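# Straighten a leaning stack of magnet blocks, then release

## Task

Line up the tilted pile of magnetic blocks so every block sits squarely over the one beneath it, then open the gripper and leave it.

## Robot and tools

ROBOT. Two arms, left_arm and right_arm, each with six revolute joints and a parallel two-finger gripper. Their base links sit in the scene frame at left_arm (-0.031, +0.267, 0) m, quat_wxyz (+0.995, 0, 0, -0.104), and right_arm (-0.047, -0.360, 0) m, quat_wxyz (+0.999, 0, 0, -0.049). The scene frame has its origin on the table surface midway between the arms, +z upward, +x reaching out across the table; left_arm is on the +y side. The arm names do not refer to image sides.

execute_actions. Argument actions is a list holding zero or one item; optional pictures (boolean) requests camera images. An empty list sends nothing and returns the state with pictures. A move item is {"rows": [[...]], "steps": n} with n from 9 to 15 (default 15); each control step lasts 1/30 s and uses one row, the last row repeating if rows run out. A wait item is {"steps": n} with n up to 300 and no rows; it counts from the previous result and includes reply time. A refused call moves nothing.

ROW LAYOUT. One list of 14 numbers covering both arms, even if one arm should stay still: left_arm waist, shoulder, elbow, wrist pitch, wrist yaw, wrist roll, opening; then the same seven for right_arm. The six joint values are absolute target angles in radians (the same numbers Joint positions prints), not offsets. Stated ranges per arm: waist -2.880 to 2.880, shoulder 0.000 to 3.142, elbow 0.000 to 3.019, wrist pitch -1.693 to 1.571, wrist yaw -1.571 to 1.571, wrist roll -2.094 to 2.094. A target more than 0.019 rad beyond an end, and beyond the current angle, gets the call refused; true ends can differ by up to 0.019 rad, and a target past the real end is clipped there, reported as "joint sent to its limit" (possibly for an earlier action). Opening is an absolute value in [-1, 1]: +1 fully open (0.094 m pad gap), -1 closed.

MOTION. Each step, a joint's target is capped relative to its measured angle: 0.264 rad waist, 0.32 shoulder, 0.276 elbow, 0.33 wrist pitch, 0.186 wrist yaw, 0.522 wrist roll. If targets would move a gripper more than 70 mm from where it is measured, all that arm's targets are shrunk toward current angles. So large moves need several calls. Arms keep heading for the last row while you think or wait, until they have nearly stopped or a step is HELD; after that only a new action moves them further. Each result is captured 9 steps before its action ends; those steps play out during your reply, and the next action starts afterward.

RESULTS. The state line gives, per arm, end_effector_position (metres) and end_effector_quat_wxyz in the shared scene frame; this point lies between the finger pads about 1 cm behind the tips, and its reading can be off, more so at long reach. The fingers point along the gripper +z axis and close along its y axis. Joint positions and Joint velocities list each arm's six joints (rad, rad/s) then the pad gap (m, m/s). grip_measured is the measured opening on the command scale, with a fixed per-gripper error up to about 1 mm. "joint command not followed" means a clearance check altered or blocked that arm's joint targets on some steps; the rest of the row still ran. HELD marks steps on which your row was partly or wholly not sent. MOTOR HOT appears from 85 °C; at 100 °C an OVER-TEMPERATURE FAULT drops that arm until it cools, so avoid long holds under load.

GRIPPING. Away from -1 and +1 the fingers go to where grip_measured equals your command. To hold something, command roughly 0.03 below grip_measured for a firm grip, less below for a gentle one. Pad force tops out near 50 to 62 N (lower on some grippers, lower still on parts under about 2 mm thick); first contact can spike. Occasional external tugs on held parts or pushes on loose ones may occur.

zoom_image. Arguments camera ("cam_left_wrist" or "cam_right_wrist") and region [x0, y0, x1, y1] in pixels of that camera's latest image, origin top-left, at most 504 by 504. It only returns a closer view.

CAMERAS. Both are 504x504 fisheye wrist cameras, returned left then right. Calibration: cam_left_wrist K=[[413.564, 0, 254.266], [0, 412.737, 248.401], [0, 0, 1]], cam_right_wrist K=[[419.171, 0, 252.05], [0, 418.333, 249.47], [0, 0, 1]], D=[-0.03, 0, 0, 0], theta_max_deg=51.462. T_world_to_cam maps scene coordinates into the camera frame (+z forward, +x image right, +y image down); poses follow from joint readings and move with the hand, with small errors (about 0.5 degrees and 2.5 mm, 0.5 percent focal, 1.5 px principal point). Updated values appear in picture results when they change.

read_manual. Optional section ("licences", default) returns licence text; no motion.

finished_scene. The blocks must be aligned and stay so, with the grippers released. Replying without any tool call ends everything.

AVOID. Knocking or placing anything off the table (fails the task); arms colliding or pressing on each other; drops, slips, slams, hard impacts and forceful pushes on the stack. Prefer smooth, economical motions.

Each tool is called after "Call:" as name([rows], argument=value, ...), one row to a line, values as JSON.

## Session

Call:
execute_actions(actions=[])

Scene clock: 0.00 s of 6600.00 s.
left_arm: end_effector_position=(-0.0313, -0.1193, +0.1994) grip_measured=+1.000 end_effector_quat_wxyz=(-0.041, +0.875, -0.219, +0.429) | right_arm: end_effector_position=(+0.1976, -0.4452, +0.3278) grip_measured=+1.000 end_effector_quat_wxyz=(+0.140, -0.386, +0.895, -0.172)
Joint positions: left_arm=[-1.707  1.465  1.104 -1.445 -0.868  1.607  0.094] | right_arm=[-0.177  0.744  1.044 -1.431  0.088 -1.109  0.094]
Joint velocities: left_arm=[-0.005 -0.015  0.012 -0.007 -0.037 -0.081  0.   ] | right_arm=[-0.005 -0.005 -0.002 -0.012  0.037 -0.066  0.   ]
Motor temperatures (°C, as the motors report them): left_arm=[24 25 23 25 22 25] | right_arm=[25 23 25 22 22 25]

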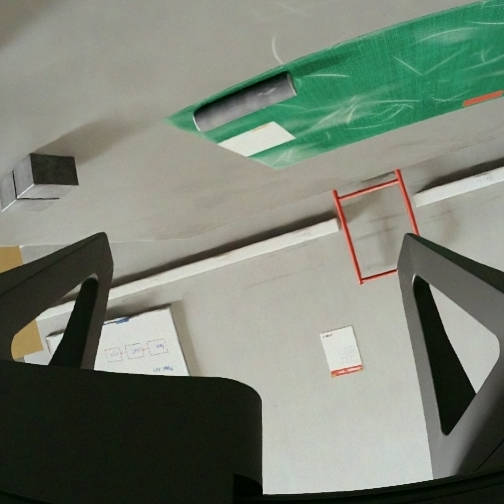

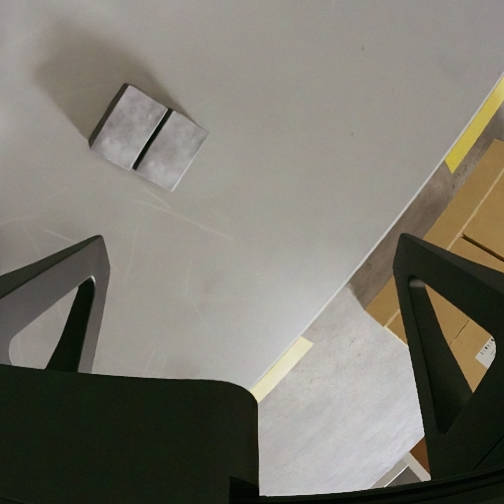

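Call:
execute_actions([
  {"rows":[[-0.2,0.744,1.044,-1.0,0,0,1,0.3,0.744,1.044,-1.0,0,0,1]]},
])

Call:
execute_actions([
  {"steps":90},
], pictures=true)

Scene clock: 1.17 s of 6600.00 s.
left_arm: end_effector_position=(-0.0033, -0.1285, +0.2102) grip_measured=+1.000 end_effector_quat_wxyz=(+0.143, +0.957, +0.080, +0.239) | right_arm: end_effector_position=(+0.2827, -0.3324, +0.3753) grip_measured=+1.000 end_effector_quat_wxyz=(+0.373, -0.324, +0.863, -0.108)
Joint positions: left_arm=[-1.514  1.266  1.044 -1.162 -0.537  1.303  0.094] | right_arm=[ 0.187  0.744  1.037 -1.067  0.008 -0.633  0.094]
Joint velocities: left_arm=[ 1.353 -1.294  0.007  0.852  1.238 -1.458  0.   ] | right_arm=[ 2.242  0.005  0.002  0.955 -0.125  2.821  0.   ]
Motor temperatures (°C, as the motors report them): left_arm=[24 25 23 25 22 25] | right_arm=[25 23 26 22 22 25]
Steps of this call (steps 1 to 29: nothing new was sent; steps 30 to 35: the first 6 steps of this action). Readings (joint positions):
30: left_arm=[-1.697 1.452 1.098 -1.411 -0.816 1.564] | right_arm=[-0.160 0.742 1.040 -1.392 0.067 -1.051]
31: left_arm=[-1.676 1.426 1.079 -1.343 -0.752 1.506] | right_arm=[-0.109 0.740 1.037 -1.311 0.043 -0.974]
33: left_arm=[-1.603 1.351 1.051 -1.233 -0.638 1.401] | right_arm=[0.029 0.743 1.037 -1.159 0.019 -0.815]
35: the state above

Scene clock: 4.17 s of 6600.00 s.
left_arm: end_effector_position=(+0.2830, +0.1346, +0.3850) grip_measured=+1.000 end_effector_quat_wxyz=(+0.403, +0.184, +0.893, -0.079) | right_arm: end_effector_position=(+0.2849, -0.2889, +0.3843) grip_measured=+1.000 end_effector_quat_wxyz=(+0.409, -0.103, +0.906, +0.042)
Joint positions: left_arm=[-0.19   0.749  1.04  -1.015 -0.002  0.008  0.094] | right_arm=[ 0.309  0.745  1.037 -1.016 -0.003 -0.013  0.094]
Joint velocities: left_arm=[-0.005  0.005  0.002  0.007 -0.037  0.007  0.   ] | right_arm=[-0.005  0.005 -0.027 -0.022  0.007 -0.081  0.   ]
Motor temperatures (°C, as the motors report them): left_arm=[24 25 24 25 22 25] | right_arm=[25 23 27 22 22 25]
Kept back: nothing.
Steps of this call (steps 1 to 9: the last 9 steps of your previous action; steps 10 to 45: the robot went on to your last target; steps 46 to 90: nothing new was sent). Readings (joint positions):
1: left_arm=[-1.468 1.222 1.044 -1.136 -0.488 1.255] | right_arm=[0.253 0.745 1.037 -1.041 0.001 -0.536]
2: left_arm=[-1.421 1.175 1.044 -1.114 -0.440 1.207] | right_arm=[0.298 0.745 1.037 -1.028 -0.003 -0.440]
4: left_arm=[-1.328 1.080 1.044 -1.083 -0.346 1.113] | right_arm=[0.324 0.745 1.037 -1.018 -0.003 -0.287]
8: left_arm=[-1.124 0.884 1.044 -1.046 -0.118 0.890] | right_arm=[0.311 0.745 1.037 -1.016 -0.003 -0.124]
90: the state above
All arms were judged still, so your last target was given up. Only a new action makes them travel on or press farther. Fingers that are still opening or closing keep moving.
camera_calibration (this result's frames):
cam_left_wrist: T_world_to_cam=[[-0.374267, -0.927321, -0.000502025, 0.230125], [-0.906987, 0.366173, -0.208067, 0.29429], [0.193129, -0.0774173, -0.978114, 0.456474], [0, 0, 0, 1]] pos_world=[0.264888, 0.140978, 0.507831]
cam_right_wrist: T_world_to_cam=[[0.219032, -0.975264, 0.0297558, -0.359677], [-0.952606, -0.220342, -0.209742, 0.293772], [0.211111, 0.0175947, -0.977304, 0.445796], [0, 0, 0, 1]] pos_world=[0.264517, -0.293893, 0.507997]

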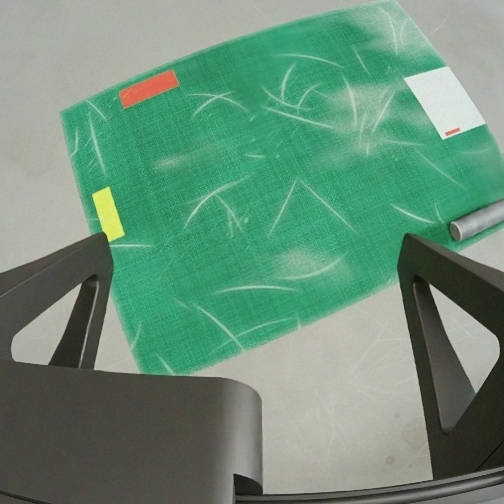

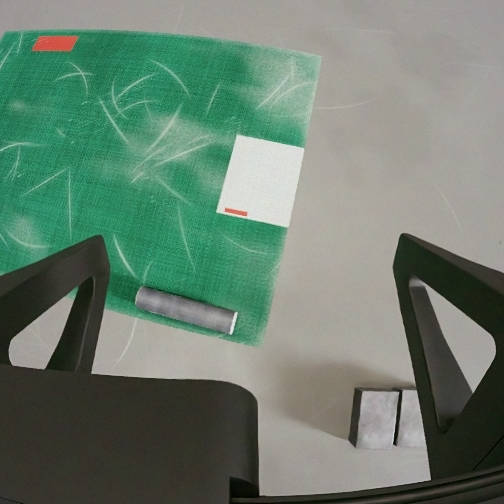

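Call:
execute_actions([
  {"rows":[[0.6,0.744,1.044,-1.1,0,0,1,1.1,0.744,1.044,-1.2,0,0,1]]},
])

Call:
execute_actions([
  {"steps":45},
], pictures=true)

Scene clock: 5.97 s of 6600.00 s.
left_arm: end_effector_position=(+0.2979, +0.2716, +0.3717) grip_measured=+1.000 end_effector_quat_wxyz=(+0.378, -0.003, +0.926, +0.003) | right_arm: end_effector_position=(+0.2008, -0.1723, +0.3564) grip_measured=+1.000 end_effector_quat_wxyz=(+0.319, -0.306, +0.891, +0.104)
Joint positions: left_arm=[ 0.226  0.749  1.038 -1.085  0.003  0.008  0.094] | right_arm=[ 0.75   0.746  1.037 -1.178  0.003 -0.01   0.094]
Joint velocities: left_arm=[ 2.75   0.005  0.002 -0.046  0.081  0.051  0.   ] | right_arm=[ 2.818 -0.015  0.007 -0.144  0.051 -0.022  0.   ]
Motor temperatures (°C, as the motors report them): left_arm=[24 25 25 25 22 25] | right_arm=[25 23 27 22 22 25]
Steps of this call (steps 1 to 48: nothing new was sent; steps 49 to 54: the first 6 steps of this action). Readings (joint positions):
49: left_arm=[-0.171 0.749 1.040 -1.027 0.008 0.008] | right_arm=[0.330 0.745 1.037 -1.043 0.007 -0.011]
50: left_arm=[-0.118 0.749 1.040 -1.048 0.010 0.008] | right_arm=[0.388 0.744 1.038 -1.091 0.009 -0.010]
52: left_arm=[0.043 0.749 1.039 -1.076 0.007 0.008] | right_arm=[0.559 0.745 1.037 -1.158 0.006 -0.010]
54: the state above

Scene clock: 7.47 s of 6600.00 s.
left_arm: end_effector_position=(+0.2708, +0.3950, +0.3705) grip_measured=+1.000 end_effector_quat_wxyz=(+0.367, -0.183, +0.909, +0.076) | right_arm: end_effector_position=(+0.1167, -0.0986, +0.3543) grip_measured=+1.000 end_effector_quat_wxyz=(+0.288, -0.462, +0.824, +0.159)
Joint positions: left_arm=[ 0.61   0.749  1.038 -1.091 -0.002  0.004  0.094] | right_arm=[ 1.109  0.746  1.037 -1.191 -0.004 -0.01   0.094]
Joint velocities: left_arm=[ 0.024 -0.005 -0.007  0.012 -0.022  0.007  0.   ] | right_arm=[ 0.005 -0.005 -0.012 -0.012 -0.022 -0.022  0.   ]
Motor temperatures (°C, as the motors report them): left_arm=[24 25 25 25 22 25] | right_arm=[25 23 27 22 22 25]
Kept back: nothing.
Steps of this call (steps 1 to 9: the last 9 steps of your previous action; steps 10 to 30: the robot went on to your last target; steps 31 to 45: nothing new was sent). Readings (joint positions):
1: left_arm=[0.320 0.749 1.038 -1.086 0.003 0.007] | right_arm=[0.847 0.746 1.037 -1.182 0.003 -0.010]
2: left_arm=[0.415 0.749 1.038 -1.086 0.002 0.007] | right_arm=[0.943 0.746 1.037 -1.184 0.002 -0.010]
4: left_arm=[0.574 0.749 1.038 -1.087 -0.004 0.005] | right_arm=[1.089 0.746 1.037 -1.186 -0.005 -0.010]
8: left_arm=[0.634 0.749 1.038 -1.091 -0.005 0.004] | right_arm=[1.123 0.746 1.037 -1.191 -0.005 -0.010]
45: the state above
All arms were judged still, so your last target was given up. Only a new action makes them travel on or press farther. Fingers that are still opening or closing keep moving.
camera_calibration (this result's frames):
cam_left_wrist: T_world_to_cam=[[0.407091, -0.913387, 0.00066081, 0.249476], [-0.905436, -0.403642, -0.131374, 0.460032], [0.120262, 0.0528828, -0.991333, 0.438012], [0, 0, 0, 1]] pos_world=[0.262294, 0.390393, 0.494487]
cam_right_wrist: T_world_to_cam=[[0.85367, -0.520207, 0.0251469, -0.163888], [-0.519326, -0.853885, -0.0343462, -0.00602662], [0.0393397, 0.0162609, -0.999094, 0.476199], [0, 0, 0, 1]] pos_world=[0.118043, -0.0981453, 0.479682]

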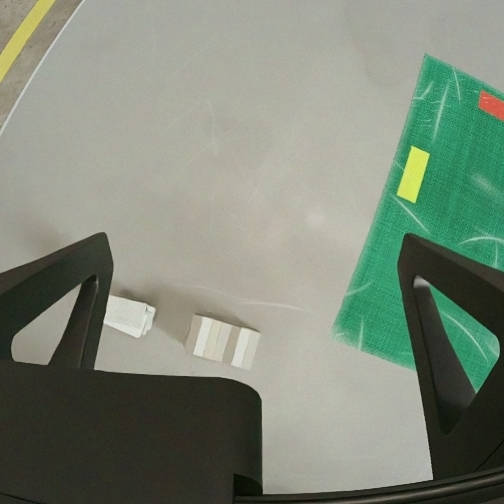

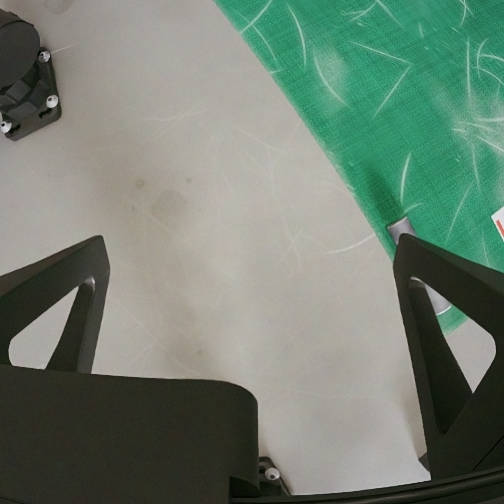

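Call:
execute_actions([
  {"rows":[[1.05,0.744,0.8,-0.9,0,0,1,0.3,0.3,0.3,-0.3,0,0,1]]},
])

Call:
execute_actions([
  {"steps":40},
], pictures=true)

Scene clock: 12.43 s of 6600.00 s.
left_arm: end_effector_position=(+0.2264, +0.4727, +0.2895) grip_measured=+1.000 end_effector_quat_wxyz=(+0.334, -0.308, +0.883, +0.116) | right_arm: end_effector_position=(+0.1839, -0.1925, +0.3207) grip_measured=+1.000 end_effector_quat_wxyz=(+0.520, -0.263, +0.795, +0.167)
Joint positions: left_arm=[ 0.887  0.736  0.838 -0.95   0.004  0.004  0.094] | right_arm=[ 0.726  0.354  0.604 -0.665 -0.002 -0.01   0.094]
Joint velocities: left_arm=[ 2.164  0.142 -0.901  0.393  0.051  0.037  0.   ] | right_arm=[-2.33  -1.998 -2.083  2.371  0.007  0.037  0.   ]
Motor temperatures (°C, as the motors report them): left_arm=[24 25 26 25 22 25] | right_arm=[25 23 28 22 22 25]
Steps of this call (steps 1 to 90: nothing new was sent; then 1.77 s passed at rest; steps 91 to 96: the first 6 steps of this action). Readings (joint positions):
91: left_arm=[0.621 0.747 1.021 -1.069 0.003 0.004] | right_arm=[1.090 0.724 1.006 -1.133 -0.010 -0.010]
92: left_arm=[0.653 0.737 0.989 -1.027 0.004 0.004] | right_arm=[1.038 0.672 0.936 -1.024 -0.011 -0.010]
94: left_arm=[0.753 0.731 0.909 -0.978 0.004 0.004] | right_arm=[0.890 0.516 0.768 -0.841 -0.006 -0.010]
96: the state above

Scene clock: 13.77 s of 6600.00 s.
left_arm: end_effector_position=(+0.1851, +0.5141, +0.2578) grip_measured=+1.000 end_effector_quat_wxyz=(+0.302, -0.389, +0.859, +0.139) | right_arm: end_effector_position=(+0.2429, -0.3046, +0.2191) grip_measured=+1.000 end_effector_quat_wxyz=(+0.575, -0.082, +0.813, +0.052)
Joint positions: left_arm=[ 1.061  0.754  0.78  -0.92  -0.002  0.003  0.094] | right_arm=[ 0.29   0.308  0.285 -0.317  0.002 -0.01   0.094]
Joint velocities: left_arm=[ 0.005 -0.005 -0.012  0.012 -0.066  0.066  0.   ] | right_arm=[-0.015 -0.015  0.007 -0.007 -0.022 -0.037  0.   ]
Motor temperatures (°C, as the motors report them): left_arm=[24 25 26 25 22 25] | right_arm=[25 23 29 22 22 25]
Kept back: nothing.
Steps of this call (steps 1 to 9: the last 9 steps of your previous action; steps 10 to 30: the robot went on to your last target; steps 31 to 40: nothing new was sent). Readings (joint positions):
1: left_arm=[0.958 0.741 0.812 -0.940 0.002 0.004] | right_arm=[0.652 0.299 0.535 -0.591 -0.001 -0.010]
2: left_arm=[1.017 0.747 0.794 -0.936 -0.002 0.004] | right_arm=[0.583 0.266 0.475 -0.525 -0.001 -0.010]
4: left_arm=[1.076 0.756 0.780 -0.933 -0.004 0.003] | right_arm=[0.439 0.256 0.374 -0.414 -0.001 -0.010]
8: left_arm=[1.068 0.754 0.780 -0.921 -0.003 0.003] | right_arm=[0.280 0.303 0.286 -0.344 0.002 -0.010]
40: the state above
All arms were judged still, so your last target was given up. Only a new action makes them travel on or press farther. Fingers that are still opening or closing keep moving.
camera_calibration (this result's frames):
cam_left_wrist: T_world_to_cam=[[0.765057, -0.643962, -0.00056301, 0.188763], [-0.643459, -0.764424, -0.0401984, 0.529257], [0.0254559, 0.0311163, -0.999192, 0.361013], [0, 0, 0, 1]] pos_world=[0.186951, 0.5149, 0.382102]
cam_right_wrist: T_world_to_cam=[[0.182567, -0.982757, 0.0292956, -0.354242], [-0.811244, -0.167405, -0.560231, 0.274186], [0.555475, 0.0785137, -0.827818, 0.195566], [0, 0, 0, 1]] pos_world=[0.178472, -0.317588, 0.325879]

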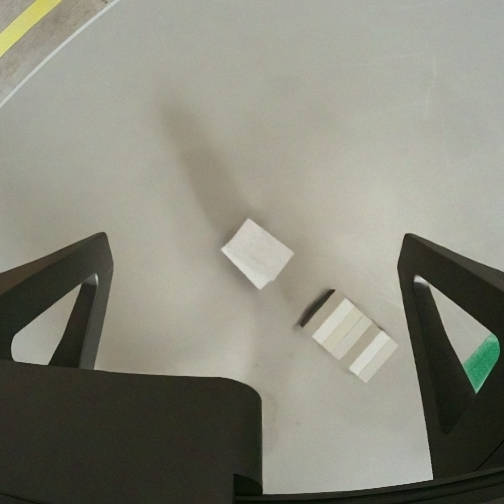

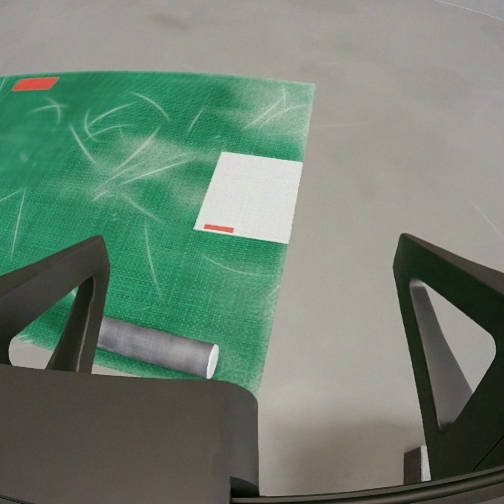

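Call:
zoom_image(camera="cam_left_wrist", region=[190, 190, 330, 330])

Region (190, 190, 330, 330) of cam_left_wrist's 504x504 image, scaled by 3.600, with more detail than that image has.

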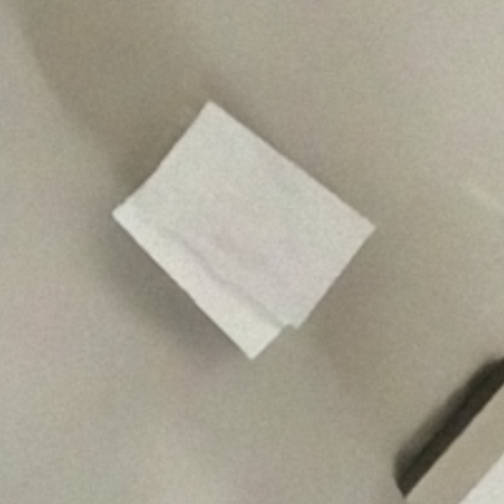

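Call:
execute_actions([
  {"rows":[[1.05,0.1,0.0,-0.1,0,0,1,0.3,0.3,0.3,-0.3,0,0,1]]},
])

Call:
execute_actions([
  {"steps":40},
], pictures=true)

Scene clock: 14.90 s of 6600.00 s.
left_arm: end_effector_position=(+0.1584, +0.4835, +0.2312) grip_measured=+1.000 end_effector_quat_wxyz=(+0.550, -0.329, +0.725, +0.252) | right_arm: end_effector_position=(+0.2429, -0.3046, +0.2191) grip_measured=+1.000 end_effector_quat_wxyz=(+0.575, -0.082, +0.813, +0.052)
Joint positions: left_arm=[ 1.061  0.231  0.267 -0.307 -0.002  0.003  0.094] | right_arm=[ 0.29   0.308  0.285 -0.317  0.002 -0.01   0.094]
Joint velocities: left_arm=[-0.005 -3.355 -2.703  2.977 -0.007 -0.066  0.   ] | right_arm=[-0.005 -0.005 -0.002  0.002 -0.066  0.051  0.   ]
Motor temperatures (°C, as the motors report them): left_arm=[24 25 26 25 22 25] | right_arm=[25 23 29 22 22 25]
Steps of this call (steps 1 to 28: nothing new was sent; steps 29 to 34: the first 6 steps of this action). Readings (joint positions):
29: left_arm=[1.061 0.728 0.744 -0.851 -0.002 0.003] | right_arm=[0.290 0.308 0.285 -0.317 0.002 -0.010]
30: left_arm=[1.061 0.665 0.666 -0.727 -0.002 0.003] | right_arm=[0.290 0.308 0.285 -0.317 0.002 -0.010]
32: left_arm=[1.061 0.466 0.468 -0.512 -0.002 0.003] | right_arm=[0.290 0.308 0.285 -0.317 0.002 -0.010]
34: the state above

Scene clock: 16.23 s of 6600.00 s.
left_arm: end_effector_position=(+0.1469, +0.4704, +0.1635) grip_measured=+1.000 end_effector_quat_wxyz=(+0.569, -0.322, +0.711, +0.260) | right_arm: end_effector_position=(+0.2429, -0.3046, +0.2191) grip_measured=+1.000 end_effector_quat_wxyz=(+0.575, -0.082, +0.813, +0.052)
Joint positions: left_arm=[ 1.061  0.062  0.05  -0.208 -0.002  0.003  0.094] | right_arm=[ 0.29   0.308  0.285 -0.317  0.002 -0.01   0.094]
Joint velocities: left_arm=[-0.005 -0.015 -0.007  0.002 -0.037  0.007  0.   ] | right_arm=[-0.005  0.005 -0.002 -0.012 -0.007  0.037  0.   ]
Motor temperatures (°C, as the motors report them): left_arm=[24 25 27 25 22 25] | right_arm=[25 23 30 22 22 25]
Kept back: nothing.
Steps of this call (steps 1 to 9: the last 9 steps of your previous action; steps 10 to 15: the robot was to go on to your last target, HELD on every step; steps 16 to 40: nothing new was sent). Readings (joint positions):
1: left_arm=[1.061 0.134 0.181 -0.236 -0.002 0.003] | right_arm=[0.290 0.308 0.285 -0.317 0.002 -0.010]
2: left_arm=[1.061 0.072 0.109 -0.194 -0.002 0.003] | right_arm=[0.290 0.308 0.285 -0.317 0.002 -0.010]
3: left_arm=[1.061 0.042 0.064 -0.185 -0.002 0.003] | right_arm=[0.290 0.308 0.285 -0.317 0.002 -0.010] HELD
4: left_arm=[1.061 0.037 0.043 -0.200 -0.002 0.003] | right_arm=[0.290 0.308 0.285 -0.317 0.002 -0.010] HELD
5: left_arm=[1.061 0.045 0.040 -0.208 -0.002 0.003] | right_arm=[0.290 0.308 0.285 -0.317 0.002 -0.010] HELD
6: left_arm=[1.061 0.054 0.044 -0.208 -0.002 0.003] | right_arm=[0.290 0.308 0.285 -0.317 0.002 -0.010] HELD
7: left_arm=[1.061 0.059 0.048 -0.208 -0.002 0.003] | right_arm=[0.290 0.308 0.285 -0.317 0.002 -0.010] HELD
8: left_arm=[1.061 0.062 0.050 -0.208 -0.002 0.003] | right_arm=[0.290 0.308 0.285 -0.317 0.002 -0.010] HELD
9: left_arm=[1.061 0.062 0.050 -0.208 -0.002 0.003] | right_arm=[0.290 0.308 0.285 -0.317 0.002 -0.010] HELD
10: left_arm=[1.061 0.062 0.050 -0.208 -0.002 0.003] | right_arm=[0.290 0.308 0.285 -0.317 0.002 -0.010] HELD
11: left_arm=[1.061 0.062 0.050 -0.208 -0.002 0.003] | right_arm=[0.290 0.308 0.285 -0.317 0.002 -0.010] HELD
12: left_arm=[1.061 0.062 0.050 -0.208 -0.002 0.003] | right_arm=[0.290 0.308 0.285 -0.317 0.002 -0.010] HELD
13: left_arm=[1.061 0.062 0.050 -0.208 -0.002 0.003] | right_arm=[0.290 0.308 0.285 -0.317 0.002 -0.010] HELD
14: left_arm=[1.061 0.062 0.050 -0.208 -0.002 0.003] | right_arm=[0.290 0.308 0.285 -0.317 0.002 -0.010] HELD
15: left_arm=[1.061 0.062 0.050 -0.208 -0.002 0.003] | right_arm=[0.290 0.308 0.285 -0.317 0.002 -0.010] HELD
40: the state above
A step was HELD (marked above), so your last target was given up. An arm can still carry out its HELD step.
joint command not followed: on one or more control steps a check withheld the commanded joint targets of the left arm, and it was not sent them on those steps.
cause: the commanded joint targets would bring two parts of the arm too close to each other (its shoulder (the part past joint 1) and its forearm (the part past joint 3), with joints 2 (shoulder) and 3 (elbow) between them); next, command targets that bring no two parts of the arm closer together.
camera_calibration (this result's frames):
cam_left_wrist: T_world_to_cam=[[0.762537, -0.646842, 0.0115045, 0.189576], [-0.483551, -0.581672, -0.654092, 0.458322], [0.429786, 0.493206, -0.756328, -0.0473701], [0, 0, 0, 1]] pos_world=[0.0974226, 0.412582, 0.261776]
cam_right_wrist: T_world_to_cam=[[0.182567, -0.982757, 0.0292956, -0.354242], [-0.811244, -0.167405, -0.560231, 0.274186], [0.555475, 0.0785137, -0.827818, 0.195566], [0, 0, 0, 1]] pos_world=[0.178472, -0.317588, 0.325879]

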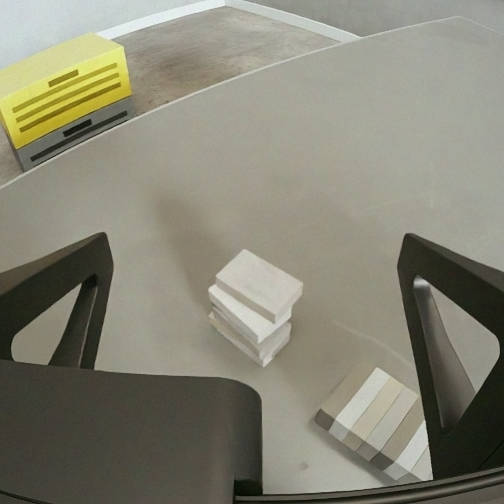

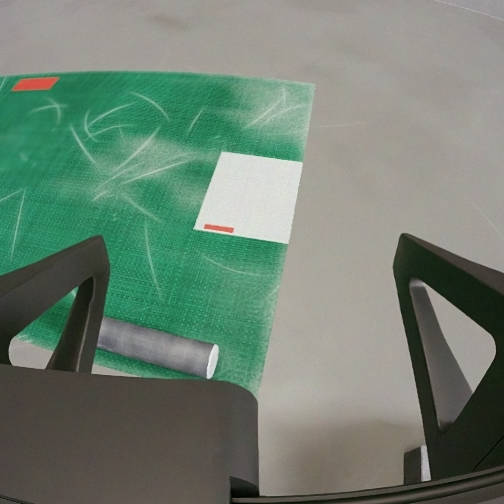

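Call:
zoom_image(camera="cam_left_wrist", region=[190, 240, 330, 380])

Region (190, 240, 330, 380) of cam_left_wrist's 504x504 image, scaled by 3.600, with more detail than that image has.

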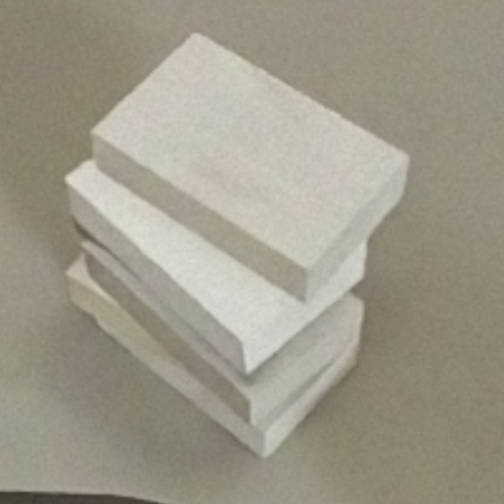

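Call:
execute_actions([
  {"rows":[[1.04,0.15,0.2,-0.28,0,-0.1,1,0.3,0.3,0.3,-0.3,0,0,1],[1.04,0.25,0.3,-0.36,0,-0.2,1,0.3,0.3,0.3,-0.3,0,0,1],[1.04,0.35,0.4,-0.44,0,-0.3,1,0.3,0.3,0.3,-0.3,0,0,1],[1.04,0.45,0.5,-0.52,0,-0.4,1,0.3,0.3,0.3,-0.3,0,0,1],[1.04,0.55,0.6,-0.6,0,-0.5,1,0.3,0.3,0.3,-0.3,0,0,1],[1.04,0.65,0.7,-0.68,0,-0.6,1,0.3,0.3,0.3,-0.3,0,0,1],[1.04,0.75,0.8,-0.76,0,-0.7,1,0.3,0.3,0.3,-0.3,0,0,1],[1.04,0.85,0.9,-0.84,0,-0.8,1,0.3,0.3,0.3,-0.3,0,0,1],[1.04,0.95,0.92,-0.92,0,-0.85,1,0.3,0.3,0.3,-0.3,0,0,1],[1.04,1.05,0.92,-1.0,0,-0.85,1,0.3,0.3,0.3,-0.3,0,0,1],[1.04,1.13,0.92,-1.08,0,-0.85,1,0.3,0.3,0.3,-0.3,0,0,1],[1.04,1.2,0.92,-1.14,0,-0.85,1,0.3,0.3,0.3,-0.3,0,0,1],[1.04,1.26,0.92,-1.174,0,-0.85,1,0.3,0.3,0.3,-0.3,0,0,1],[1.04,1.295,0.92,-1.174,0,-0.85,1,0.3,0.3,0.3,-0.3,0,0,1]]},
])

Call:
execute_actions([
  {"steps":40},
], pictures=true)

Scene clock: 17.37 s of 6600.00 s.
left_arm: end_effector_position=(+0.1492, +0.4731, +0.1661) grip_measured=+1.000 end_effector_quat_wxyz=(+0.541, -0.364, +0.725, +0.222) | right_arm: end_effector_position=(+0.2429, -0.3046, +0.2191) grip_measured=+1.000 end_effector_quat_wxyz=(+0.575, -0.082, +0.813, +0.052)
Joint positions: left_arm=[ 1.061  0.158  0.124 -0.288 -0.002 -0.077  0.094] | right_arm=[ 0.29   0.308  0.285 -0.317  0.002 -0.01   0.094]
Joint velocities: left_arm=[-0.015  0.777  0.589 -0.589 -0.081 -0.637  0.   ] | right_arm=[ 0.015 -0.015 -0.017  0.012  0.007  0.022  0.   ]
Motor temperatures (°C, as the motors report them): left_arm=[24 25 28 25 22 25] | right_arm=[25 23 30 22 22 25]
Steps of this call (steps 1 to 28: nothing new was sent; steps 29 to 34: the first 6 steps of this action). Readings (joint positions):
29: left_arm=[1.061 0.064 0.051 -0.209 -0.002 0.000] | right_arm=[0.290 0.308 0.285 -0.317 0.002 -0.010]
30: left_arm=[1.061 0.070 0.057 -0.216 -0.002 -0.008] | right_arm=[0.290 0.308 0.285 -0.317 0.002 -0.010]
32: left_arm=[1.061 0.106 0.084 -0.248 -0.002 -0.037] | right_arm=[0.290 0.308 0.285 -0.317 0.002 -0.010]
34: the state above

Scene clock: 18.70 s of 6600.00 s.
left_arm: end_effector_position=(+0.1824, +0.5076, +0.1184) grip_measured=+1.000 end_effector_quat_wxyz=(-0.019, +0.741, -0.671, -0.001) | right_arm: end_effector_position=(+0.2429, -0.3046, +0.2191) grip_measured=+1.000 end_effector_quat_wxyz=(+0.575, -0.082, +0.813, +0.052)
Joint positions: left_arm=[ 1.054  1.23   0.838 -1.141 -0.002 -0.824  0.094] | right_arm=[ 0.29   0.308  0.285 -0.317  0.002 -0.01   0.094]
Joint velocities: left_arm=[-0.024  0.884  0.466 -0.33   0.022 -0.125  0.   ] | right_arm=[-0.005  0.005  0.012 -0.002 -0.022 -0.051  0.   ]
Motor temperatures (°C, as the motors report them): left_arm=[24 25 28 25 22 25] | right_arm=[25 23 30 22 22 25]
Kept back: nothing.
Steps of this call (steps 1 to 9: the last 9 steps of your previous action; steps 10 to 40: the robot went on to your last target). Readings (joint positions):
1: left_arm=[1.061 0.184 0.143 -0.307 -0.002 -0.101] | right_arm=[0.290 0.308 0.285 -0.317 0.002 -0.010]
2: left_arm=[1.061 0.207 0.161 -0.326 -0.002 -0.125] | right_arm=[0.290 0.308 0.285 -0.317 0.002 -0.010]
4: left_arm=[1.061 0.249 0.192 -0.365 -0.002 -0.177] | right_arm=[0.290 0.308 0.285 -0.317 0.002 -0.010]
8: left_arm=[1.059 0.327 0.245 -0.449 -0.002 -0.289] | right_arm=[0.290 0.308 0.285 -0.317 0.002 -0.010]
40: the state above
camera_calibration (this result's frames):
cam_left_wrist: T_world_to_cam=[[0.99312, 0.115986, 0.016145, -0.242745], [0.0858225, -0.814683, 0.57352, 0.336771], [0.0796731, -0.568189, -0.819032, 0.494996], [0, 0, 0, 1]] pos_world=[0.172734, 0.583768, 0.216192]
cam_right_wrist: T_world_to_cam=[[0.182567, -0.982757, 0.0292956, -0.354242], [-0.811244, -0.167405, -0.560231, 0.274186], [0.555475, 0.0785137, -0.827818, 0.195566], [0, 0, 0, 1]] pos_world=[0.178472, -0.317588, 0.325879]

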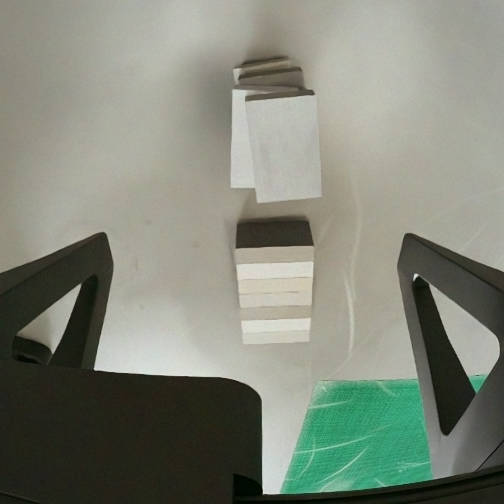

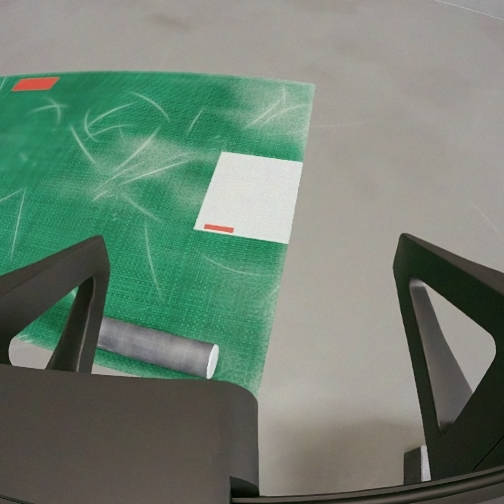

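Call:
execute_actions([
  {"steps":20},
], pictures=true)

Scene clock: 19.37 s of 6600.00 s.
left_arm: end_effector_position=(+0.1863, +0.5118, +0.1056) grip_measured=+1.000 end_effector_quat_wxyz=(+0.016, +0.747, -0.665, -0.001) | right_arm: end_effector_position=(+0.2429, -0.3046, +0.2191) grip_measured=+1.000 end_effector_quat_wxyz=(+0.575, -0.082, +0.813, +0.052)
Joint positions: left_arm=[ 1.054  1.309  0.87  -1.164 -0.002 -0.842  0.094] | right_arm=[ 0.29   0.308  0.285 -0.317  0.002 -0.01   0.094]
Joint velocities: left_arm=[ 0.005 -0.005 -0.012 -0.017 -0.037 -0.037  0.   ] | right_arm=[-0.024  0.005 -0.002 -0.007 -0.022 -0.022  0.   ]
Motor temperatures (°C, as the motors report them): left_arm=[24 25 28 25 22 25] | right_arm=[25 23 30 22 22 25]
Kept back: nothing.
Steps of this call (steps 1 to 20: the robot went on to your last target). Readings (joint positions):
1: left_arm=[1.054 1.259 0.852 -1.149 -0.002 -0.828] | right_arm=[0.290 0.308 0.285 -0.317 0.002 -0.010]
2: left_arm=[1.054 1.282 0.863 -1.153 -0.002 -0.830] | right_arm=[0.290 0.308 0.285 -0.317 0.002 -0.010]
4: left_arm=[1.054 1.307 0.869 -1.156 -0.002 -0.835] | right_arm=[0.290 0.308 0.285 -0.317 0.002 -0.010]
8: left_arm=[1.054 1.309 0.870 -1.163 -0.002 -0.839] | right_arm=[0.290 0.308 0.285 -0.317 0.002 -0.010]
20: the state above
camera_calibration (this result's frames):
cam_left_wrist: T_world_to_cam=[[0.990469, 0.132875, -0.0362723, -0.249473], [0.127244, -0.781899, 0.610281, 0.318808], [0.0527299, -0.60908, -0.791354, 0.509583], [0, 0, 0, 1]] pos_world=[0.179659, 0.592801, 0.199649]
cam_right_wrist: T_world_to_cam=[[0.182567, -0.982757, 0.0292956, -0.354242], [-0.811244, -0.167405, -0.560231, 0.274186], [0.555475, 0.0785137, -0.827818, 0.195566], [0, 0, 0, 1]] pos_world=[0.178472, -0.317588, 0.325879]

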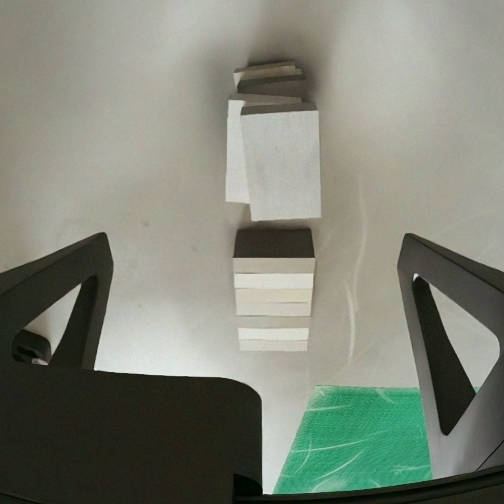

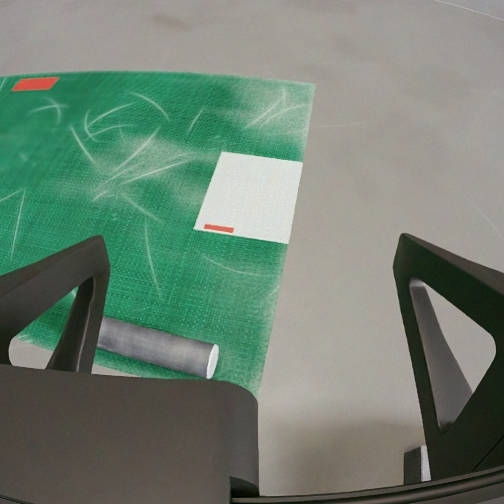

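Call:
execute_actions([
  {"rows":[[1.07,1.31,0.91,-1.13,0,-0.85,1,0.3,0.3,0.3,-0.3,0,0,1],[1.07,1.325,0.90,-1.10,0,-0.85,1,0.3,0.3,0.3,-0.3,0,0,1],[1.07,1.34,0.89,-1.07,0,-0.85,1,0.3,0.3,0.3,-0.3,0,0,1],[1.07,1.355,0.88,-1.04,0,-0.85,1,0.3,0.3,0.3,-0.3,0,0,1],[1.07,1.37,0.87,-1.02,0,-0.85,1,0.3,0.3,0.3,-0.3,0,0,1],[1.07,1.38,0.86,-1.0,0,-0.85,1,0.3,0.3,0.3,-0.3,0,0,1],[1.07,1.39,0.85,-0.98,0,-0.85,1,0.3,0.3,0.3,-0.3,0,0,1],[1.07,1.40,0.84,-0.96,0,-0.85,1,0.3,0.3,0.3,-0.3,0,0,1],[1.07,1.41,0.83,-0.94,0,-0.85,1,0.3,0.3,0.3,-0.3,0,0,1],[1.07,1.42,0.82,-0.92,0,-0.85,1,0.3,0.3,0.3,-0.3,0,0,1],[1.07,1.43,0.815,-0.90,0,-0.85,1,0.3,0.3,0.3,-0.3,0,0,1],[1.07,1.435,0.81,-0.89,0,-0.85,1,0.3,0.3,0.3,-0.3,0,0,1]]},
])

Call:
execute_actions([
  {"steps":30},
], pictures=true)

Scene clock: 20.20 s of 6600.00 s.
left_arm: end_effector_position=(+0.2027, +0.5313, +0.0979) grip_measured=+1.000 end_effector_quat_wxyz=(-0.025, +0.748, -0.664, -0.001) | right_arm: end_effector_position=(+0.2429, -0.3046, +0.2191) grip_measured=+1.000 end_effector_quat_wxyz=(+0.575, -0.082, +0.813, +0.052)
Joint positions: left_arm=[ 1.056  1.334  0.87  -1.057 -0.002 -0.843  0.094] | right_arm=[ 0.29   0.308  0.285 -0.317  0.002 -0.01   0.094]
Joint velocities: left_arm=[-0.005  0.337 -0.017  0.672  0.022 -0.022  0.   ] | right_arm=[-0.015  0.015  0.007 -0.007 -0.007  0.007  0.   ]
Motor temperatures (°C, as the motors report them): left_arm=[24 25 28 25 22 25] | right_arm=[25 23 30 22 22 25]
Steps of this call (steps 1 to 15: the robot went on to your last target; steps 16 to 19: nothing new was sent; steps 20 to 25: the first 6 steps of this action). Readings (joint positions):
20: left_arm=[1.054 1.309 0.870 -1.160 -0.002 -0.842] | right_arm=[0.290 0.308 0.285 -0.317 0.002 -0.010]
21: left_arm=[1.054 1.310 0.870 -1.149 -0.002 -0.843] | right_arm=[0.290 0.308 0.285 -0.317 0.002 -0.010]
23: left_arm=[1.055 1.316 0.870 -1.106 -0.002 -0.843] | right_arm=[0.290 0.308 0.285 -0.317 0.002 -0.010]
25: the state above

Scene clock: 21.20 s of 6600.00 s.
left_arm: end_effector_position=(+0.2039, +0.5329, +0.0414) grip_measured=+1.000 end_effector_quat_wxyz=(-0.015, +0.748, -0.664, -0.001) | right_arm: end_effector_position=(+0.2429, -0.3046, +0.2191) grip_measured=+1.000 end_effector_quat_wxyz=(+0.575, -0.082, +0.813, +0.052)
Joint positions: left_arm=[ 1.056  1.442  0.804 -0.903 -0.002 -0.843  0.094] | right_arm=[ 0.29   0.308  0.285 -0.317  0.002 -0.01   0.094]
Joint velocities: left_arm=[-0.005  0.005  0.017 -0.012 -0.007  0.022  0.   ] | right_arm=[-0.005 -0.005 -0.017 -0.002 -0.051 -0.051  0.   ]
Motor temperatures (°C, as the motors report them): left_arm=[24 25 28 25 22 25] | right_arm=[25 23 31 22 22 25]
Kept back: nothing.
Steps of this call (steps 1 to 9: the last 9 steps of your previous action; steps 10 to 30: the robot went on to your last target). Readings (joint positions):
1: left_arm=[1.056 1.347 0.868 -1.034 -0.002 -0.843] | right_arm=[0.290 0.308 0.285 -0.317 0.002 -0.010]
2: left_arm=[1.056 1.361 0.864 -1.011 -0.002 -0.843] | right_arm=[0.290 0.308 0.285 -0.317 0.002 -0.010]
4: left_arm=[1.056 1.388 0.848 -0.968 -0.002 -0.843] | right_arm=[0.290 0.308 0.285 -0.317 0.002 -0.010]
8: left_arm=[1.056 1.433 0.811 -0.914 -0.002 -0.843] | right_arm=[0.290 0.308 0.285 -0.317 0.002 -0.010]
30: the state above
All arms were judged still, so your last target was given up. Only a new action makes them travel on or press farther. Fingers that are still opening or closing keep moving.
camera_calibration (this result's frames):
cam_left_wrist: T_world_to_cam=[[0.990634, 0.136112, 0.0108448, -0.275833], [0.104863, -0.809253, 0.578025, 0.392739], [0.0874525, -0.571474, -0.815947, 0.444621], [0, 0, 0, 1]] pos_world=[0.193183, 0.609459, 0.138765]
cam_right_wrist: T_world_to_cam=[[0.182567, -0.982757, 0.0292956, -0.354242], [-0.811244, -0.167405, -0.560231, 0.274186], [0.555475, 0.0785137, -0.827818, 0.195566], [0, 0, 0, 1]] pos_world=[0.178472, -0.317588, 0.325879]

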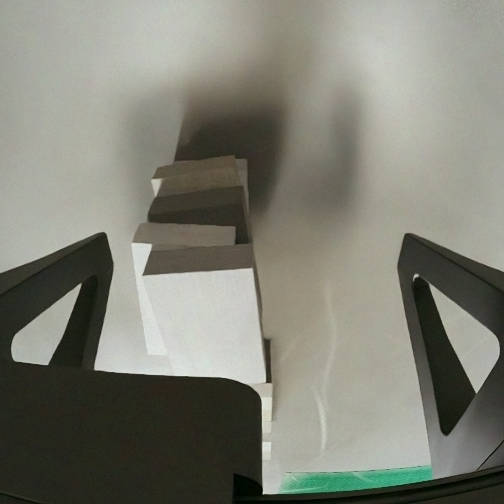

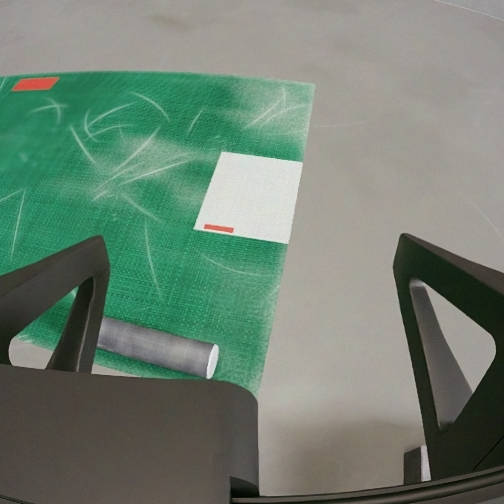

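Call:
execute_actions([
  {"rows":[[1.082,1.435,0.79,-0.89,0,-0.85,1,0.3,0.3,0.3,-0.3,0,0,1],[1.082,1.435,0.78,-0.89,0,-0.85,1,0.3,0.3,0.3,-0.3,0,0,1],[1.082,1.44,0.77,-0.88,0,-0.85,1,0.3,0.3,0.3,-0.3,0,0,1],[1.082,1.445,0.765,-0.87,0,-0.85,1,0.3,0.3,0.3,-0.3,0,0,1],[1.082,1.45,0.76,-0.86,0,-0.85,1,0.3,0.3,0.3,-0.3,0,0,1],[1.082,1.457,0.755,-0.845,0,-0.85,1,0.3,0.3,0.3,-0.3,0,0,1]]},
])

Call:
execute_actions([
  {"steps":25},
], pictures=true)

Scene clock: 21.83 s of 6600.00 s.
left_arm: end_effector_position=(+0.1933, +0.5273, +0.0303) grip_measured=+1.000 end_effector_quat_wxyz=(-0.009, +0.752, -0.659, -0.001) | right_arm: end_effector_position=(+0.2429, -0.3046, +0.2191) grip_measured=+1.000 end_effector_quat_wxyz=(+0.575, -0.082, +0.813, +0.052)
Joint positions: left_arm=[ 1.069  1.443  0.768 -0.878 -0.002 -0.843  0.094] | right_arm=[ 0.29   0.308  0.285 -0.317  0.002 -0.01   0.094]
Joint velocities: left_arm=[ 0.044 -0.005 -0.256  0.271  0.007 -0.037  0.   ] | right_arm=[ 0.005 -0.005  0.007  0.007 -0.007 -0.066  0.   ]
Motor temperatures (°C, as the motors report them): left_arm=[24 25 28 25 22 25] | right_arm=[25 23 31 22 22 25]
Steps of this call (steps 1 to 13: nothing new was sent; steps 14 to 19: the first 6 steps of this action). Readings (joint positions):
14: left_arm=[1.057 1.442 0.803 -0.902 -0.002 -0.843] | right_arm=[0.290 0.308 0.285 -0.317 0.002 -0.010]
15: left_arm=[1.059 1.442 0.800 -0.901 -0.002 -0.843] | right_arm=[0.290 0.308 0.285 -0.317 0.002 -0.010]
17: left_arm=[1.064 1.442 0.786 -0.892 -0.002 -0.843] | right_arm=[0.290 0.308 0.285 -0.317 0.002 -0.010]
19: the state above

Scene clock: 22.67 s of 6600.00 s.
left_arm: end_effector_position=(+0.1910, +0.5254, +0.0236) grip_measured=+1.000 end_effector_quat_wxyz=(-0.008, +0.753, -0.658, -0.001) | right_arm: end_effector_position=(+0.2429, -0.3046, +0.2191) grip_measured=+1.000 end_effector_quat_wxyz=(+0.575, -0.082, +0.813, +0.052)
Joint positions: left_arm=[ 1.07   1.45   0.753 -0.858 -0.002 -0.843  0.094] | right_arm=[ 0.29   0.308  0.285 -0.317  0.002 -0.01   0.094]
Joint velocities: left_arm=[-0.015  0.005 -0.007 -0.012 -0.007  0.037  0.   ] | right_arm=[-0.005 -0.005 -0.017 -0.002  0.022 -0.037  0.   ]
Motor temperatures (°C, as the motors report them): left_arm=[24 25 28 25 22 25] | right_arm=[25 23 31 22 22 25]
Kept back: nothing.
Steps of this call (steps 1 to 9: the last 9 steps of your previous action; steps 10 to 25: the robot went on to your last target). Readings (joint positions):
1: left_arm=[1.070 1.444 0.761 -0.871 -0.002 -0.843] | right_arm=[0.290 0.308 0.285 -0.317 0.002 -0.010]
2: left_arm=[1.070 1.446 0.756 -0.867 -0.002 -0.843] | right_arm=[0.290 0.308 0.285 -0.317 0.002 -0.010]
4: left_arm=[1.070 1.449 0.753 -0.863 -0.002 -0.843] | right_arm=[0.290 0.308 0.285 -0.317 0.002 -0.010]
8: left_arm=[1.070 1.450 0.753 -0.858 -0.002 -0.843] | right_arm=[0.290 0.308 0.285 -0.317 0.002 -0.010]
25: the state above
camera_calibration (this result's frames):
cam_left_wrist: T_world_to_cam=[[0.988608, 0.15051, 0.00097675, -0.268741], [0.121462, -0.801609, 0.58538, 0.390924], [0.0888888, -0.578593, -0.810758, 0.430347], [0, 0, 0, 1]] pos_world=[0.179944, 0.602812, 0.120331]
cam_right_wrist: T_world_to_cam=[[0.182567, -0.982757, 0.0292956, -0.354242], [-0.811244, -0.167405, -0.560231, 0.274186], [0.555475, 0.0785137, -0.827818, 0.195566], [0, 0, 0, 1]] pos_world=[0.178472, -0.317588, 0.325879]

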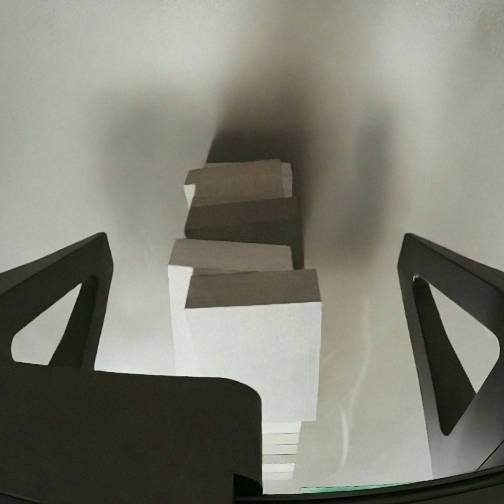

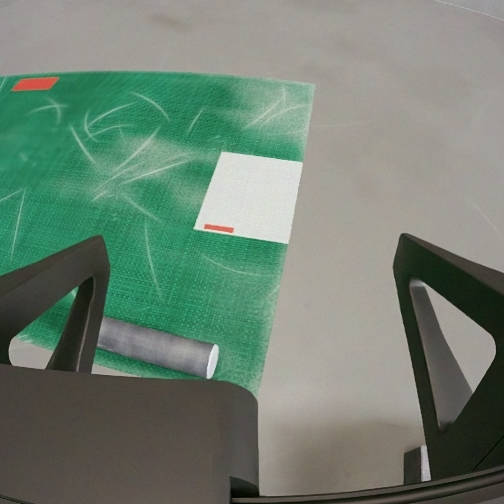

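Call:
execute_actions([
  {"rows":[[1.082,1.47,0.755,-0.84,0,-0.85,0.6,0.3,0.3,0.3,-0.3,0,0,1],[1.082,1.482,0.755,-0.835,0,-0.85,0.2,0.3,0.3,0.3,-0.3,0,0,1]]},
])

Call:
execute_actions([
  {"steps":25},
], pictures=true)

Scene clock: 23.07 s of 6600.00 s.
left_arm: end_effector_position=(+0.1910, +0.5255, +0.0171) grip_measured=+0.204 end_effector_quat_wxyz=(-0.003, +0.753, -0.658, -0.001) | right_arm: end_effector_position=(+0.2429, -0.3046, +0.2191) grip_measured=+1.000 end_effector_quat_wxyz=(+0.575, -0.082, +0.813, +0.052)
Joint positions: left_arm=[ 1.07   1.471  0.753 -0.848 -0.002 -0.843  0.057] | right_arm=[ 0.29   0.308  0.285 -0.317  0.002 -0.01   0.094]
Joint velocities: left_arm=[-0.005  0.112  0.007  0.017 -0.007 -0.022 -0.004] | right_arm=[-0.005 -0.005 -0.002 -0.007  0.022 -0.066  0.   ]
Motor temperatures (°C, as the motors report them): left_arm=[24 25 28 25 22 25] | right_arm=[25 23 31 22 22 25]
Steps of this call (steps 1 to 6: the robot went on to your last target; steps 7 to 12: the first 6 steps of this action). Readings (joint positions):
7: left_arm=[1.070 1.451 0.753 -0.857 -0.002 -0.843] | right_arm=[0.290 0.308 0.285 -0.317 0.002 -0.010]
8: left_arm=[1.070 1.453 0.753 -0.855 -0.002 -0.843] | right_arm=[0.290 0.308 0.285 -0.317 0.002 -0.010]
10: left_arm=[1.070 1.462 0.753 -0.850 -0.002 -0.843] | right_arm=[0.290 0.308 0.285 -0.317 0.002 -0.010]
12: the state above

Scene clock: 23.90 s of 6600.00 s.
left_arm: end_effector_position=(+0.1906, +0.5250, +0.0153) grip_measured=+0.202 end_effector_quat_wxyz=(+0.000, +0.753, -0.658, -0.001) | right_arm: end_effector_position=(+0.2429, -0.3046, +0.2191) grip_measured=+1.000 end_effector_quat_wxyz=(+0.575, -0.082, +0.813, +0.052)
Joint positions: left_arm=[ 1.07   1.476  0.753 -0.848 -0.002 -0.843  0.056] | right_arm=[ 0.29   0.308  0.285 -0.317  0.002 -0.01   0.094]
Joint velocities: left_arm=[ 0.005 -0.015  0.017 -0.002  0.022 -0.051 -0.001] | right_arm=[-0.024  0.015 -0.002 -0.007 -0.051  0.007  0.   ]
Motor temperatures (°C, as the motors report them): left_arm=[24 25 28 25 22 25] | right_arm=[25 23 31 22 22 25]
Kept back: nothing.
Steps of this call (steps 1 to 9: the last 9 steps of your previous action; steps 10 to 15: the robot went on to your last target; steps 16 to 25: nothing new was sent). Readings (joint positions):
1: left_arm=[1.070 1.474 0.753 -0.848 -0.002 -0.843] | right_arm=[0.290 0.308 0.285 -0.317 0.002 -0.010]
2: left_arm=[1.070 1.476 0.753 -0.848 -0.002 -0.843] | right_arm=[0.290 0.308 0.285 -0.317 0.002 -0.010]
4: left_arm=[1.070 1.476 0.753 -0.848 -0.002 -0.843] | right_arm=[0.290 0.308 0.285 -0.317 0.002 -0.010]
8: left_arm=[1.070 1.476 0.753 -0.848 -0.002 -0.843] | right_arm=[0.290 0.308 0.285 -0.317 0.002 -0.010]
25: the state above
All arms were judged still, so your last target was given up. Only a new action makes them travel on or press farther. Fingers that are still opening or closing keep moving.
camera_calibration (this result's frames):
cam_left_wrist: T_world_to_cam=[[0.988549, 0.150442, -0.0117514, -0.268052], [0.127913, -0.794099, 0.594175, 0.390206], [0.080057, -0.588875, -0.80425, 0.430328], [0, 0, 0, 1]] pos_world=[0.180619, 0.603598, 0.11109]
cam_right_wrist: T_world_to_cam=[[0.182567, -0.982757, 0.0292956, -0.354242], [-0.811244, -0.167405, -0.560231, 0.274186], [0.555475, 0.0785137, -0.827818, 0.195566], [0, 0, 0, 1]] pos_world=[0.178472, -0.317588, 0.325879]

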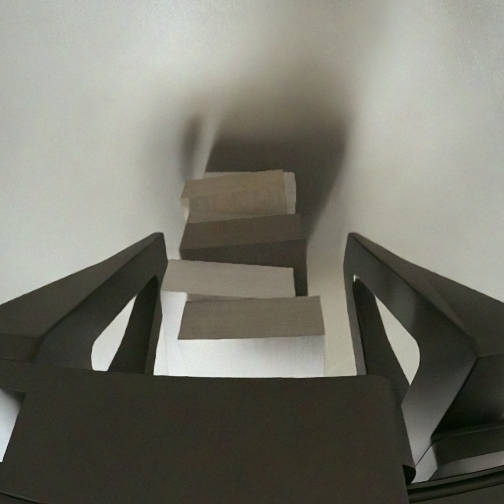

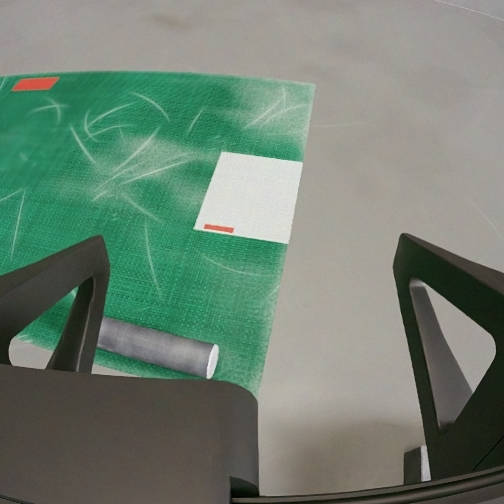

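Close gradually.

Call:
execute_actions([
  {"rows":[[1.082,1.482,0.755,-0.835,0,-0.85,0.15,0.3,0.3,0.3,-0.3,0,0,1],[1.082,1.482,0.755,-0.835,0,-0.85,0.1,0.3,0.3,0.3,-0.3,0,0,1],[1.082,1.482,0.755,-0.835,0,-0.85,0.05,0.3,0.3,0.3,-0.3,0,0,1],[1.082,1.482,0.755,-0.835,0,-0.85,0.0,0.3,0.3,0.3,-0.3,0,0,1],[1.082,1.482,0.755,-0.835,0,-0.85,-0.04,0.3,0.3,0.3,-0.3,0,0,1],[1.082,1.482,0.755,-0.835,0,-0.85,-0.08,0.3,0.3,0.3,-0.3,0,0,1],[1.082,1.482,0.755,-0.835,0,-0.85,-0.12,0.3,0.3,0.3,-0.3,0,0,1],[1.082,1.482,0.755,-0.835,0,-0.85,-0.16,0.3,0.3,0.3,-0.3,0,0,1],[1.082,1.482,0.755,-0.835,0,-0.85,-0.2,0.3,0.3,0.3,-0.3,0,0,1],[1.082,1.482,0.755,-0.835,0,-0.85,-0.23,0.3,0.3,0.3,-0.3,0,0,1],[1.082,1.482,0.755,-0.835,0,-0.85,-0.26,0.3,0.3,0.3,-0.3,0,0,1],[1.082,1.482,0.755,-0.835,0,-0.85,-0.29,0.3,0.3,0.3,-0.3,0,0,1],[1.082,1.482,0.755,-0.835,0,-0.85,-0.32,0.3,0.3,0.3,-0.3,0,0,1],[1.082,1.482,0.755,-0.835,0,-0.85,-0.35,0.3,0.3,0.3,-0.3,0,0,1],[1.082,1.482,0.755,-0.835,0,-0.85,-0.38,0.3,0.3,0.3,-0.3,0,0,1]]},
])

Call:
execute_actions([
  {"steps":20},
], pictures=true)

Scene clock: 24.70 s of 6600.00 s.
left_arm: end_effector_position=(+0.1906, +0.5250, +0.0153) grip_measured=-0.059 end_effector_quat_wxyz=(+0.000, +0.753, -0.658, -0.001) | right_arm: end_effector_position=(+0.2429, -0.3046, +0.2191) grip_measured=+1.000 end_effector_quat_wxyz=(+0.575, -0.082, +0.813, +0.052)
Joint positions: left_arm=[ 1.07   1.476  0.753 -0.848 -0.002 -0.843  0.044] | right_arm=[ 0.29   0.308  0.285 -0.317  0.002 -0.01   0.094]
Joint velocities: left_arm=[ 0.005 -0.015  0.012 -0.002  0.007 -0.051 -0.039] | right_arm=[-0.005  0.005 -0.007  0.012 -0.051  0.022  0.   ]
Motor temperatures (°C, as the motors report them): left_arm=[24 25 28 25 22 25] | right_arm=[25 23 31 22 22 25]
Steps of this call (steps 1 to 18: nothing new was sent; steps 19 to 24: the first 6 steps of this action). Readings (joint positions):
19: left_arm=[1.070 1.476 0.753 -0.848 -0.002 -0.843] | right_arm=[0.290 0.308 0.285 -0.317 0.002 -0.010]
20: left_arm=[1.070 1.476 0.753 -0.848 -0.002 -0.843] | right_arm=[0.290 0.308 0.285 -0.317 0.002 -0.010]
22: left_arm=[1.070 1.476 0.753 -0.848 -0.002 -0.843] | right_arm=[0.290 0.308 0.285 -0.317 0.002 -0.010]
24: the state above

Scene clock: 25.37 s of 6600.00 s.
left_arm: end_effector_position=(+0.1902, +0.5253, +0.0153) grip_measured=-0.376 end_effector_quat_wxyz=(+0.000, +0.753, -0.658, -0.001) | right_arm: end_effector_position=(+0.2429, -0.3046, +0.2191) grip_measured=+1.000 end_effector_quat_wxyz=(+0.575, -0.082, +0.813, +0.052)
Joint positions: left_arm=[ 1.072  1.476  0.753 -0.848 -0.002 -0.844  0.029] | right_arm=[ 0.29   0.308  0.285 -0.317  0.002 -0.01   0.094]
Joint velocities: left_arm=[ 0.015  0.005  0.002 -0.002 -0.051 -0.051  0.   ] | right_arm=[-0.005 -0.005 -0.012  0.002  0.007  0.066  0.   ]
Motor temperatures (°C, as the motors report them): left_arm=[24 25 28 25 22 25] | right_arm=[25 23 31 22 22 25]
Kept back: nothing.
Steps of this call (steps 1 to 9: the last 9 steps of your previous action; steps 10 to 15: the robot went on to your last target; steps 16 to 20: nothing new was sent). Readings (joint positions):
1: left_arm=[1.070 1.476 0.753 -0.848 -0.002 -0.843] | right_arm=[0.290 0.308 0.285 -0.317 0.002 -0.010]
2: left_arm=[1.070 1.476 0.753 -0.848 -0.002 -0.843] | right_arm=[0.290 0.308 0.285 -0.317 0.002 -0.010]
4: left_arm=[1.070 1.476 0.753 -0.848 -0.002 -0.843] | right_arm=[0.290 0.308 0.285 -0.317 0.002 -0.010]
8: left_arm=[1.072 1.476 0.753 -0.848 -0.002 -0.843] | right_arm=[0.290 0.308 0.285 -0.317 0.002 -0.010]
20: the state above
All arms were judged still, so your last target was given up. Only a new action makes them travel on or press farther. Fingers that are still opening or closing keep moving.
camera_calibration (this result's frames):
cam_left_wrist: T_world_to_cam=[[0.988202, 0.152704, -0.0117505, -0.268836], [0.12973, -0.793805, 0.594174, 0.390025], [0.0814052, -0.588689, -0.80425, 0.430205], [0, 0, 0, 1]] pos_world=[0.180045, 0.603913, 0.111091]
cam_right_wrist: T_world_to_cam=[[0.182567, -0.982757, 0.0292956, -0.354242], [-0.811244, -0.167405, -0.560231, 0.274186], [0.555475, 0.0785137, -0.827818, 0.195566], [0, 0, 0, 1]] pos_world=[0.178472, -0.317588, 0.325879]

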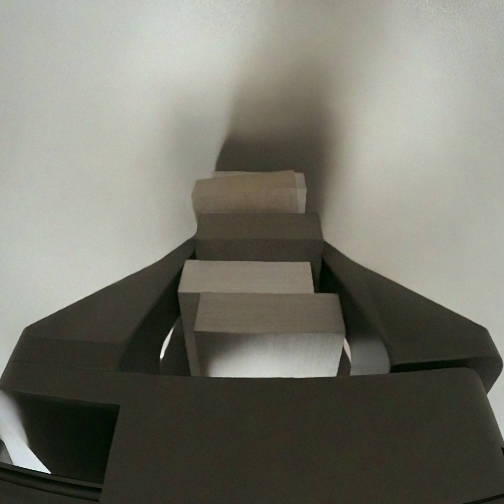

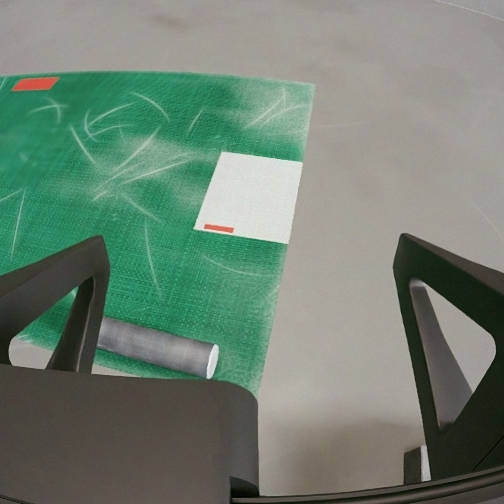

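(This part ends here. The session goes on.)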